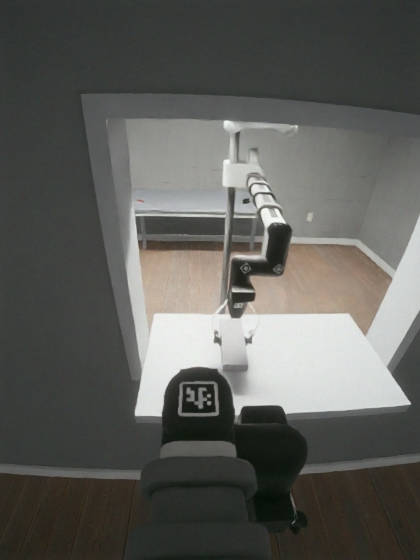

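execute_actions:
  actions:
    - {"r1":{"joints":{"lift_m":1.009}}}
  cameras: []

execute_actions:
  actions:
    - {"r1":{"joints":{"gripper_m":0.12}}}
  cameras: ["r1_wrist_camera"]

execute_actions:
  actions:
    - {"r1":{"joints":{"lift_m":1.08,"arm_m":0.0},"base":{"translate_m":-0.2},"pace":"fast"},"r2":{"joints":{"arm_m":0.15}}}
  cameras: []

execute_actions:
  actions:
    - {"r2":{"joints":{"arm_m":0.5,"gripper_m":0.12},"pace":"fast"}}
  cameras: ["r2_wrist_camera"]

Scene clock: 40.93 s.
r1.base_odometry: x=-2.081 y=+0.553 heading=+1.750 (m, m, rad; r1's odometry frame)
r1.turned_by_wheels: +0.000 (rad since the last result)
r1.turned_by_imu: +0.000 (rad since the last result)
r1.base_tilt: forward=-0.7 right=+0.9 (deg)
r1.lidar_m: 0.35 0.37 0.48 1.76 2.15 1.31 1.23 1.28 2.83 2.61 0.92 0.42
r1.base_status: not commanded
r1.joint_positions: lift_m=+1.009 arm_m=+0.509 wrist_yaw_rad=+0.000 wrist_pitch_rad=+1.570 wrist_roll_rad=-0.050 gripper_m=+0.021
r1.joint_status: all done
r1.motor_effort: lift_m=+15(15) arm_m=+6(6) wrist_yaw_rad=-1(2) wrist_pitch_rad=+1(2) wrist_roll_rad=-1(1) gripper_m=-30(32) wheel_0=+2(1) wheel_1=+0(0) wheel_2=+1(1) (%)
r1.hand_pose: x=+0.6801 y=-0.0874 z=+0.8990 quat_wxyz=(+0.707, -0.018, +0.707, +0.018) (m; r1's base frame)
r1.wrist_depth_mm: 266 265 264 262 262 262 259 / 265 263 260 262 259 258 258 / 263 260 260 259 258 257 255 / 259 259 258 213 256 256 254 / 258 257 256 212 254 253 253 / 257 256 211 211 210 253 251 / 255 163 210 209 209 163 250
r2.base_odometry: x=-0.873 y=+0.239 heading=+2.901 (m, m, rad; r2's odometry frame)
r2.turned_by_wheels: +0.000 (rad since the last result)
r2.turned_by_imu: +0.001 (rad since the last result)
r2.base_tilt: forward=+0.6 right=+1.0 (deg)
r2.lidar_m: 0.48 0.55 0.89 2.33 2.43 2.33 2.21 2.19 2.50 2.37 0.72 0.52
r2.base_status: not commanded
r2.joint_positions: lift_m=+1.080 arm_m=+0.051 wrist_yaw_rad=+0.000 wrist_pitch_rad=+1.570 wrist_roll_rad=+0.004 gripper_m=+0.140
r2.joint_status: not commanded
r2.motor_effort: lift_m=+17(17) arm_m=-8(8) wrist_yaw_rad=-1(1) wrist_pitch_rad=-3(2) wrist_roll_rad=+0(1) gripper_m=+1(1) wheel_0=-1(1) wheel_1=+3(3) wheel_2=+0(0) (%)
r2.hand_pose: x=+0.2224 y=-0.0874 z=+0.9700 quat_wxyz=(+0.707, +0.001, +0.707, -0.001) (m; r2's base frame)
r2.wrist_depth_mm: 778 778 809 809 798 809 809 / 1098 1098 1118 1138 1118 1098 1098 / 1160 1182 1160 1182 1182 1205 1182 / 1182 1182 1160 1182 1160 1182 1182 / 1138 1160 1078 960 1160 1182 1160 / 1138 213 960 976 1138 1182 1182 / 1160 1138 960 154 1160 1182 1205
r3.base_odometry: x=-0.138 y=+1.959 heading=+2.740 (m, m, rad; r3's odometry frame)
r3.turned_by_wheels: +0.000 (rad since the last result)
r3.turned_by_imu: +0.000 (rad since the last result)
r3.base_tilt: forward=+0.1 right=-0.3 (deg)
r3.lidar_m: 0.41 0.45 0.85 2.35 2.72 1.27 1.20 1.29 2.20 2.07 0.82 0.43
r3.base_status: not commanded
r3.joint_positions: lift_m=+1.100 arm_m=+0.101 wrist_yaw_rad=+0.000 wrist_pitch_rad=+1.570 wrist_roll_rad=-0.005 gripper_m=+0.140
r3.joint_status: not commanded
r3.motor_effort: lift_m=+22(22) arm_m=-8(8) wrist_yaw_rad=+1(0) wrist_pitch_rad=+1(2) wrist_roll_rad=-2(2) gripper_m=+0(0) wheel_0=+0(0) wheel_1=+0(1) wheel_2=+0(0) (%)
r3.hand_pose: x=+0.2725 y=-0.0874 z=+0.9894 quat_wxyz=(+0.707, -0.002, +0.707, +0.002) (m; r3's base frame)
r3.wrist_depth_mm: 338 340 343 345 347 351 353 / 1098 1118 1118 1118 1138 1118 1060 / 1205 1229 1205 1255 1229 1229 1255 / 1229 1229 1229 1255 1255 1255 1255 / 1255 1255 1025 1025 1255 1281 1281 / 1205 1229 1025 1042 1281 1281 1281 / 1229 1255 1255 - 1308 1308 1281
pictures: none
No camera images: the call's "cameras" was empty. Leave "cameras" out to get every camera's image.

Scene clock: 42.80 s.
r1.base_odometry: x=-2.081 y=+0.553 heading=+1.750 (m, m, rad; r1's odometry frame)
r1.turned_by_wheels: +0.000 (rad since the last result)
r1.turned_by_imu: +0.000 (rad since the last result)
r1.base_tilt: forward=-0.7 right=+0.9 (deg)
r1.lidar_m: 0.37 0.37 0.52 1.77 2.15 1.31 1.22 1.28 2.82 2.58 0.93 0.44
r1.base_status: not commanded
r1.joint_positions: lift_m=+1.009 arm_m=+0.509 wrist_yaw_rad=+0.000 wrist_pitch_rad=+1.570 wrist_roll_rad=-0.050 gripper_m=+0.120
r1.joint_status: all done
r1.motor_effort: lift_m=+16(15) arm_m=+6(6) wrist_yaw_rad=+0(0) wrist_pitch_rad=-1(1) wrist_roll_rad=-1(0) gripper_m=+1(37) wheel_0=+2(2) wheel_1=+0(0) wheel_2=+1(1) (%)
r1.hand_pose: x=+0.6799 y=-0.0874 z=+0.8990 quat_wxyz=(+0.707, -0.018, +0.707, +0.018) (m; r1's base frame)
r1.wrist_depth_mm: 266 266 265 264 263 262 260 / 264 264 262 262 260 259 259 / 263 262 262 259 259 257 257 / 262 262 258 226 256 256 255 / 259 258 257 224 255 255 254 / 257 256 224 223 223 252 252 / 256 254 254 151 252 251 251
r2.base_odometry: x=-0.873 y=+0.239 heading=+2.901 (m, m, rad; r2's odometry frame)
r2.turned_by_wheels: +0.000 (rad since the last result)
r2.turned_by_imu: +0.001 (rad since the last result)
r2.base_tilt: forward=+0.6 right=+1.0 (deg)
r2.lidar_m: 0.46 0.49 0.87 2.34 2.43 2.29 2.21 2.18 2.48 2.37 0.71 0.52
r2.base_status: not commanded
r2.joint_positions: lift_m=+1.080 arm_m=+0.051 wrist_yaw_rad=+0.000 wrist_pitch_rad=+1.570 wrist_roll_rad=+0.004 gripper_m=+0.140
r2.joint_status: not commanded
r2.motor_effort: lift_m=+17(17) arm_m=-7(8) wrist_yaw_rad=-1(0) wrist_pitch_rad=+0(2) wrist_roll_rad=+1(0) gripper_m=+1(1) wheel_0=-1(1) wheel_1=+3(3) wheel_2=+0(0) (%)
r2.hand_pose: x=+0.2224 y=-0.0874 z=+0.9700 quat_wxyz=(+0.707, +0.001, +0.707, -0.001) (m; r2's base frame)
r2.wrist_depth_mm: 778 788 798 831 809 798 809 / 1078 1060 1138 1138 1138 1138 1098 / 1160 1138 1182 1160 1182 1160 1182 / 1160 1182 1182 1182 1160 1182 1205 / 1160 1160 1078 976 1182 1182 1182 / 1182 213 960 946 1160 1205 1205 / 1138 1160 946 154 1160 1160 1160
r3.base_odometry: x=-0.138 y=+1.959 heading=+2.740 (m, m, rad; r3's odometry frame)
r3.turned_by_wheels: +0.000 (rad since the last result)
r3.turned_by_imu: +0.000 (rad since the last result)
r3.base_tilt: forward=+0.1 right=-0.4 (deg)
r3.lidar_m: 0.43 0.46 0.84 2.38 2.68 1.28 1.21 1.31 2.19 2.08 0.82 0.44
r3.base_status: not commanded
r3.joint_positions: lift_m=+1.100 arm_m=+0.101 wrist_yaw_rad=+0.000 wrist_pitch_rad=+1.570 wrist_roll_rad=-0.005 gripper_m=+0.140
r3.joint_status: not commanded
r3.motor_effort: lift_m=+22(22) arm_m=-8(8) wrist_yaw_rad=+0(0) wrist_pitch_rad=+2(1) wrist_roll_rad=-3(1) gripper_m=+0(0) wheel_0=+0(0) wheel_1=+0(0) wheel_2=+0(0) (%)
r3.hand_pose: x=+0.2725 y=-0.0874 z=+0.9894 quat_wxyz=(+0.707, -0.002, +0.707, +0.002) (m; r3's base frame)
r3.wrist_depth_mm: 338 338 342 343 347 351 353 / 1118 1118 1118 1138 1118 1098 1060 / 1205 1229 1205 1205 1229 1229 1281 / 1205 1229 1229 1229 1255 1255 1255 / 1229 1205 1025 1042 1229 1255 1281 / 1229 1229 1042 1025 1281 1281 1308 / 1229 1229 1255 - 1281 1281 1308
pictures: r1_wrist_camera
Images, in order (width x height): r1_wrist_camera 616x392.

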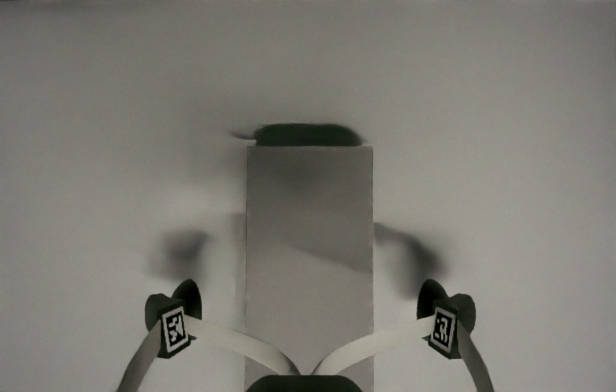

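Scene clock: 44.93 s.
r1.base_odometry: x=-2.045 y=+0.357 heading=+1.750 (m, m, rad; r1's odometry frame)
r1.turned_by_wheels: +0.000 (rad since the last result)
r1.turned_by_imu: +0.001 (rad since the last result)
r1.base_tilt: forward=-0.7 right=+0.8 (deg)
r1.lidar_m: 0.58 0.59 1.03 2.09 2.14 1.09 1.02 1.06 1.41 2.64 1.22 0.63
r1.base_status: done
r1.joint_positions: lift_m=+1.080 arm_m=+0.003 wrist_yaw_rad=+0.000 wrist_pitch_rad=+1.570 wrist_roll_rad=-0.050 gripper_m=+0.120
r1.joint_status: all done
joint sent to its limit — the command would take r1.arm_m past its lower limit, so that joint was sent only as far as its limit.
r1.motor_effort: lift_m=+24(25) arm_m=-7(7) wrist_yaw_rad=+0(2) wrist_pitch_rad=+0(0) wrist_roll_rad=+0(0) gripper_m=+2(0) wheel_0=+1(9) wheel_1=+0(5) wheel_2=-2(15) (%)
r1.hand_pose: x=+0.1741 y=-0.0874 z=+0.9693 quat_wxyz=(+0.707, -0.018, +0.707, +0.017) (m; r1's base frame)
r1.wrist_depth_mm: 1138 1160 1138 1138 1160 1160 1182 / 1229 1229 1229 1205 1205 1229 1205 / 1255 1229 1205 1205 1205 1205 1205 / 1205 1205 1205 1205 1205 1182 1182 / 1205 1182 1182 976 1160 1160 1160 / 1205 1205 960 976 1182 1160 1160 / 1160 1205 1160 151 1160 1160 1160
r2.base_odometry: x=-0.873 y=+0.239 heading=+2.901 (m, m, rad; r2's odometry frame)
r2.turned_by_wheels: +0.000 (rad since the last result)
r2.turned_by_imu: +0.001 (rad since the last result)
r2.base_tilt: forward=+0.6 right=+1.0 (deg)
r2.lidar_m: 0.45 0.51 0.86 2.35 2.46 2.32 2.22 2.19 2.49 2.38 0.70 0.51
r2.base_status: not commanded
r2.joint_positions: lift_m=+1.080 arm_m=+0.149 wrist_yaw_rad=+0.000 wrist_pitch_rad=+1.570 wrist_roll_rad=+0.004 gripper_m=+0.140
r2.joint_status: all done
r2.motor_effort: lift_m=+17(17) arm_m=+7(8) wrist_yaw_rad=-1(0) wrist_pitch_rad=-3(2) wrist_roll_rad=+0(0) gripper_m=+0(0) wheel_0=-1(1) wheel_1=+4(4) wheel_2=+1(0) (%)
r2.hand_pose: x=+0.3199 y=-0.0874 z=+0.9700 quat_wxyz=(+0.707, +0.001, +0.707, -0.001) (m; r2's base frame)
r2.wrist_depth_mm: 324 329 327 330 332 332 332 / 343 355 854 866 866 364 359 / 1160 1138 1182 1182 1160 1182 1182 / 1160 1160 1160 1182 1160 1182 1182 / 1160 1160 1160 1182 1182 1160 1182 / 1160 212 960 946 1182 1205 1182 / 1138 1182 946 154 1160 1160 1160
r3.base_odometry: x=-0.138 y=+1.959 heading=+2.740 (m, m, rad; r3's odometry frame)
r3.turned_by_wheels: +0.000 (rad since the last result)
r3.turned_by_imu: +0.000 (rad since the last result)
r3.base_tilt: forward=+0.2 right=-0.3 (deg)
r3.lidar_m: 0.43 0.44 0.85 2.40 2.72 1.28 1.23 1.29 2.19 2.12 0.82 0.44
r3.base_status: not commanded
r3.joint_positions: lift_m=+1.100 arm_m=+0.101 wrist_yaw_rad=+0.000 wrist_pitch_rad=+1.570 wrist_roll_rad=-0.005 gripper_m=+0.140
r3.joint_status: not commanded
r3.motor_effort: lift_m=+22(22) arm_m=-8(8) wrist_yaw_rad=+1(1) wrist_pitch_rad=+1(1) wrist_roll_rad=-2(2) gripper_m=+0(1) wheel_0=+0(0) wheel_1=+0(1) wheel_2=+0(0) (%)
r3.hand_pose: x=+0.2725 y=-0.0874 z=+0.9894 quat_wxyz=(+0.707, -0.002, +0.707, +0.002) (m; r3's base frame)
r3.wrist_depth_mm: 336 340 342 345 347 351 353 / 1118 1098 1138 1138 1138 1098 1060 / 1205 1205 1205 1229 1255 1255 1255 / 1205 1205 1255 1255 1229 1255 1281 / 1205 1229 1025 1025 1255 1255 1308 / 1229 1255 1025 1042 1281 1281 1308 / 1229 1255 1255 - 1281 1308 1308
pictures: none
No camera images: the call's "cameras" was empty. Leave "cameras" out to get every camera's image.

Scene clock: 46.73 s.
r1.base_odometry: x=-2.045 y=+0.357 heading=+1.750 (m, m, rad; r1's odometry frame)
r1.turned_by_wheels: +0.000 (rad since the last result)
r1.turned_by_imu: +0.000 (rad since the last result)
r1.base_tilt: forward=-0.5 right=+0.6 (deg)
r1.lidar_m: 0.58 0.61 1.04 2.08 2.14 1.11 1.01 1.04 1.41 2.62 1.24 0.63
r1.base_status: not commanded
r1.joint_positions: lift_m=+1.080 arm_m=+0.003 wrist_yaw_rad=+0.000 wrist_pitch_rad=+1.570 wrist_roll_rad=-0.050 gripper_m=+0.120
r1.joint_status: not commanded
r1.motor_effort: lift_m=+24(24) arm_m=-6(7) wrist_yaw_rad=-1(1) wrist_pitch_rad=+0(1) wrist_roll_rad=+0(1) gripper_m=-1(1) wheel_0=+1(1) wheel_1=+0(0) wheel_2=-2(2) (%)
r1.hand_pose: x=+0.1741 y=-0.0874 z=+0.9693 quat_wxyz=(+0.707, -0.018, +0.707, +0.017) (m; r1's base frame)
r1.wrist_depth_mm: 1138 1138 1138 1138 1160 1160 1160 / 1255 1229 1229 1205 1205 1229 1205 / 1229 1229 1229 1229 1182 1205 1182 / 1229 1229 1205 1205 1182 1182 1182 / 1160 1182 1205 991 1160 1182 1182 / 1205 1182 960 960 1160 1182 1160 / 1182 1182 1182 151 1182 1160 1182
r2.base_odometry: x=-0.873 y=+0.239 heading=+2.901 (m, m, rad; r2's odometry frame)
r2.turned_by_wheels: +0.000 (rad since the last result)
r2.turned_by_imu: +0.001 (rad since the last result)
r2.base_tilt: forward=+0.6 right=+1.0 (deg)
r2.lidar_m: 0.48 0.49 0.90 2.34 2.44 2.30 2.22 2.16 2.49 2.39 0.70 0.50
r2.base_status: not commanded
r2.joint_positions: lift_m=+1.080 arm_m=+0.499 wrist_yaw_rad=+0.000 wrist_pitch_rad=+1.570 wrist_roll_rad=+0.004 gripper_m=+0.120
r2.joint_status: all done
r2.motor_effort: lift_m=+17(17) arm_m=+7(10) wrist_yaw_rad=-2(1) wrist_pitch_rad=-2(4) wrist_roll_rad=+1(0) gripper_m=+0(2) wheel_0=-1(1) wheel_1=+3(3) wheel_2=+0(0) (%)
r2.hand_pose: x=+0.6700 y=-0.0874 z=+0.9700 quat_wxyz=(+0.707, +0.001, +0.707, -0.001) (m; r2's base frame)
r2.wrist_depth_mm: 324 325 327 329 330 332 332 / 322 325 325 327 329 330 332 / 322 324 322 294 325 329 330 / 324 322 324 294 329 329 329 / 320 324 324 296 327 329 330 / 319 320 324 293 293 327 329 / 319 319 322 150 327 327 329
r3.base_odometry: x=-0.138 y=+1.959 heading=+2.740 (m, m, rad; r3's odometry frame)
r3.turned_by_wheels: +0.000 (rad since the last result)
r3.turned_by_imu: +0.000 (rad since the last result)
r3.base_tilt: forward=+0.1 right=-0.3 (deg)
r3.lidar_m: 0.42 0.45 0.86 2.34 2.71 1.27 1.21 1.27 2.22 2.10 0.85 0.43
r3.base_status: not commanded
r3.joint_positions: lift_m=+1.100 arm_m=+0.101 wrist_yaw_rad=+0.000 wrist_pitch_rad=+1.570 wrist_roll_rad=-0.005 gripper_m=+0.140
r3.joint_status: not commanded
r3.motor_effort: lift_m=+22(21) arm_m=-8(8) wrist_yaw_rad=+1(1) wrist_pitch_rad=+3(0) wrist_roll_rad=-1(2) gripper_m=+1(2) wheel_0=+0(0) wheel_1=+0(0) wheel_2=+0(0) (%)
r3.hand_pose: x=+0.2725 y=-0.0874 z=+0.9894 quat_wxyz=(+0.707, -0.002, +0.707, +0.002) (m; r3's base frame)
r3.wrist_depth_mm: 338 342 342 343 347 351 351 / 1118 1118 1138 1118 1138 1098 1060 / 1205 1205 1229 1229 1229 1229 1255 / 1205 1229 1229 1229 1255 1281 1255 / 1229 1205 1025 1025 1281 1255 1281 / 1255 1255 1042 1042 1255 1281 1281 / 1255 1255 1281 - 1255 1308 1281
pictures: r2_wrist_camera
Images, in order (width x height): r2_wrist_camera 616x392.

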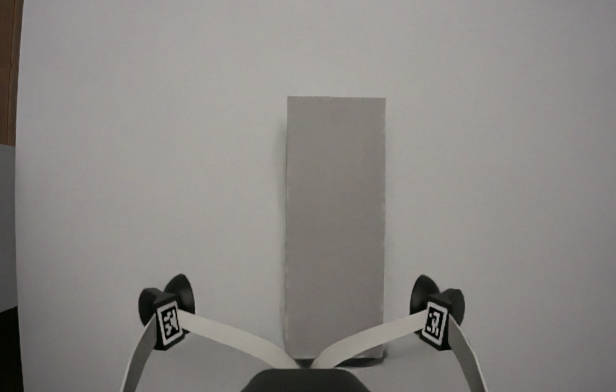

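execute_actions:
  actions:
    - {"r2":{"base":{"strafe_m":-0.022},"joints":{"arm_m":0.535,"lift_m":1.045}}}
  cameras: []

execute_actions:
  actions:
    - {"r2":{"joints":{"lift_m":1.007,"gripper_m":0.105}}}
  cameras: ["r2_wrist_camera","r1_head_camera"]

Scene clock: 48.40 s.
r1.base_odometry: x=-2.045 y=+0.357 heading=+1.750 (m, m, rad; r1's odometry frame)
r1.turned_by_wheels: +0.000 (rad since the last result)
r1.turned_by_imu: +0.000 (rad since the last result)
r1.base_tilt: forward=-0.7 right=+0.9 (deg)
r1.lidar_m: 0.57 0.59 1.04 2.10 2.15 1.11 1.03 1.07 1.41 2.65 1.22 0.66
r1.base_status: not commanded
r1.joint_positions: lift_m=+1.080 arm_m=+0.003 wrist_yaw_rad=+0.000 wrist_pitch_rad=+1.570 wrist_roll_rad=-0.050 gripper_m=+0.120
r1.joint_status: not commanded
r1.motor_effort: lift_m=+24(24) arm_m=-6(7) wrist_yaw_rad=+1(1) wrist_pitch_rad=+0(0) wrist_roll_rad=-1(0) gripper_m=+1(2) wheel_0=+1(1) wheel_1=+0(0) wheel_2=-2(2) (%)
r1.hand_pose: x=+0.1741 y=-0.0874 z=+0.9693 quat_wxyz=(+0.707, -0.018, +0.707, +0.017) (m; r1's base frame)
r1.wrist_depth_mm: 1160 1160 1138 1138 1138 1160 1160 / 1229 1205 1229 1205 1205 1205 1182 / 1205 1205 1205 1182 1205 1205 1182 / 1229 1182 1205 1205 1205 1205 1205 / 1182 1182 1182 976 1182 1182 1182 / 1182 1182 960 960 1182 1160 1160 / 1182 1182 1160 151 1160 1160 1160
r2.base_odometry: x=-0.868 y=+0.260 heading=+2.901 (m, m, rad; r2's odometry frame)
r2.turned_by_wheels: +0.000 (rad since the last result)
r2.turned_by_imu: +0.000 (rad since the last result)
r2.base_tilt: forward=+0.6 right=+1.0 (deg)
r2.lidar_m: 0.48 0.48 0.92 2.36 2.46 2.31 2.21 2.30 2.50 2.36 0.70 0.51
r2.base_status: done
r2.joint_positions: lift_m=+1.045 arm_m=+0.534 wrist_yaw_rad=+0.000 wrist_pitch_rad=+1.570 wrist_roll_rad=+0.004 gripper_m=+0.120
r2.joint_status: all done
r2.motor_effort: lift_m=+17(18) arm_m=+7(4) wrist_yaw_rad=-1(2) wrist_pitch_rad=-2(4) wrist_roll_rad=+0(0) gripper_m=+0(0) wheel_0=-1(9) wheel_1=-3(10) wheel_2=+0(0) (%)
r2.hand_pose: x=+0.7049 y=-0.0874 z=+0.9350 quat_wxyz=(+0.707, +0.001, +0.707, -0.001) (m; r2's base frame)
r2.wrist_depth_mm: 287 291 291 293 296 296 297 / 287 290 290 291 296 296 296 / 287 287 291 259 294 293 296 / 287 289 289 259 293 294 296 / 289 286 289 259 293 293 296 / 286 286 289 259 257 291 294 / 285 287 287 151 290 294 294
r3.base_odometry: x=-0.138 y=+1.959 heading=+2.740 (m, m, rad; r3's odometry frame)
r3.turned_by_wheels: +0.000 (rad since the last result)
r3.turned_by_imu: +0.000 (rad since the last result)
r3.base_tilt: forward=+0.1 right=-0.3 (deg)
r3.lidar_m: 0.42 0.45 0.86 2.35 2.72 1.29 1.19 1.29 2.21 2.11 0.83 0.43
r3.base_status: not commanded
r3.joint_positions: lift_m=+1.100 arm_m=+0.101 wrist_yaw_rad=+0.000 wrist_pitch_rad=+1.570 wrist_roll_rad=-0.005 gripper_m=+0.140
r3.joint_status: not commanded
r3.motor_effort: lift_m=+22(22) arm_m=-8(8) wrist_yaw_rad=+1(1) wrist_pitch_rad=+1(2) wrist_roll_rad=-1(3) gripper_m=+1(0) wheel_0=+0(0) wheel_1=+0(0) wheel_2=+0(0) (%)
r3.hand_pose: x=+0.2725 y=-0.0874 z=+0.9894 quat_wxyz=(+0.707, -0.002, +0.707, +0.002) (m; r3's base frame)
r3.wrist_depth_mm: 338 338 343 345 347 351 353 / 1098 1118 1118 1138 1138 1098 1060 / 1205 1205 1205 1229 1229 1255 1255 / 1205 1229 1229 1255 1229 1281 1281 / 1229 1205 1025 1042 1255 1281 1281 / 1205 1229 1025 1008 1281 1281 1308 / 1255 1255 1255 - 1255 1281 1281
pictures: none
No camera images: the call's "cameras" was empty. Leave "cameras" out to get every camera's image.

Scene clock: 49.40 s.
r1.base_odometry: x=-2.045 y=+0.357 heading=+1.750 (m, m, rad; r1's odometry frame)
r1.turned_by_wheels: +0.000 (rad since the last result)
r1.turned_by_imu: +0.000 (rad since the last result)
r1.base_tilt: forward=-0.9 right=+0.8 (deg)
r1.lidar_m: 0.56 0.59 1.05 2.09 2.13 1.10 1.02 1.08 1.38 2.63 1.22 0.63
r1.base_status: not commanded
r1.joint_positions: lift_m=+1.080 arm_m=+0.003 wrist_yaw_rad=+0.000 wrist_pitch_rad=+1.570 wrist_roll_rad=-0.050 gripper_m=+0.120
r1.joint_status: not commanded
r1.motor_effort: lift_m=+24(24) arm_m=-6(6) wrist_yaw_rad=+1(2) wrist_pitch_rad=-1(0) wrist_roll_rad=-2(1) gripper_m=+3(1) wheel_0=+1(1) wheel_1=+0(0) wheel_2=-2(2) (%)
r1.hand_pose: x=+0.1741 y=-0.0874 z=+0.9693 quat_wxyz=(+0.707, -0.018, +0.707, +0.017) (m; r1's base frame)
r1.wrist_depth_mm: 1160 1138 1160 1138 1160 1160 1182 / 1229 1229 1229 1229 1205 1205 1182 / 1229 1229 1205 1229 1205 1205 1205 / 1205 1182 1182 1205 1205 1182 1182 / 1182 1205 1205 976 1182 1205 1160 / 1205 1160 976 960 1160 1160 1160 / 1205 1182 1160 151 1160 1160 1182
r2.base_odometry: x=-0.868 y=+0.260 heading=+2.901 (m, m, rad; r2's odometry frame)
r2.turned_by_wheels: +0.000 (rad since the last result)
r2.turned_by_imu: +0.000 (rad since the last result)
r2.base_tilt: forward=+0.6 right=+1.0 (deg)
r2.lidar_m: 0.45 0.52 0.90 2.36 2.45 2.32 2.22 2.31 2.48 2.37 0.70 0.50
r2.base_status: not commanded
r2.joint_positions: lift_m=+1.007 arm_m=+0.534 wrist_yaw_rad=+0.000 wrist_pitch_rad=+1.570 wrist_roll_rad=+0.004 gripper_m=+0.105
r2.joint_status: all done
r2.motor_effort: lift_m=+17(17) arm_m=+7(7) wrist_yaw_rad=-2(1) wrist_pitch_rad=-2(2) wrist_roll_rad=+1(0) gripper_m=-1(1) wheel_0=-2(2) wheel_1=-2(2) wheel_2=+0(0) (%)
r2.hand_pose: x=+0.7049 y=-0.0874 z=+0.8970 quat_wxyz=(+0.707, +0.001, +0.707, -0.001) (m; r2's base frame)
r2.wrist_depth_mm: 251 253 254 255 255 258 258 / 251 251 252 255 255 256 258 / 249 251 252 223 255 256 256 / 250 252 251 220 255 256 257 / 248 251 253 221 255 255 257 / 250 250 221 220 222 254 255 / 249 250 250 154 254 255 256
r3.base_odometry: x=-0.138 y=+1.959 heading=+2.740 (m, m, rad; r3's odometry frame)
r3.turned_by_wheels: +0.000 (rad since the last result)
r3.turned_by_imu: +0.000 (rad since the last result)
r3.base_tilt: forward=+0.2 right=-0.3 (deg)
r3.lidar_m: 0.42 0.45 0.86 2.36 2.69 1.27 1.21 1.28 2.19 2.06 0.81 0.43
r3.base_status: not commanded
r3.joint_positions: lift_m=+1.100 arm_m=+0.101 wrist_yaw_rad=+0.000 wrist_pitch_rad=+1.570 wrist_roll_rad=-0.005 gripper_m=+0.140
r3.joint_status: not commanded
r3.motor_effort: lift_m=+22(22) arm_m=-8(8) wrist_yaw_rad=+1(1) wrist_pitch_rad=+0(1) wrist_roll_rad=-4(2) gripper_m=+1(2) wheel_0=+0(0) wheel_1=-1(0) wheel_2=+0(0) (%)
r3.hand_pose: x=+0.2725 y=-0.0874 z=+0.9894 quat_wxyz=(+0.707, -0.002, +0.707, +0.002) (m; r3's base frame)
r3.wrist_depth_mm: 336 340 342 345 349 349 353 / 1118 1118 1138 1138 1138 1098 1060 / 1205 1205 1205 1229 1229 1229 1229 / 1205 1205 1229 1255 1229 1255 1281 / 1229 1229 1025 1025 1255 1281 1281 / 1229 1229 1042 1025 1255 1281 1308 / 1229 1255 1255 - 1308 1308 1336
pictures: r1_head_camera, r2_wrist_camera
Images, in order (width x height): r1_head_camera 420x560, r2_wrist_camera 616x392.

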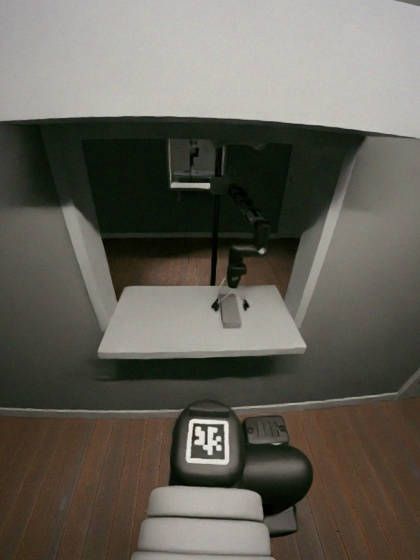

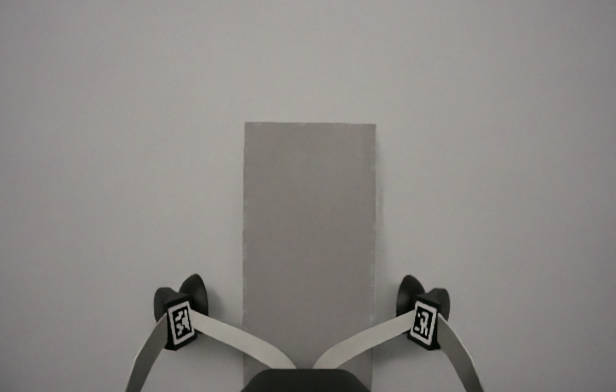

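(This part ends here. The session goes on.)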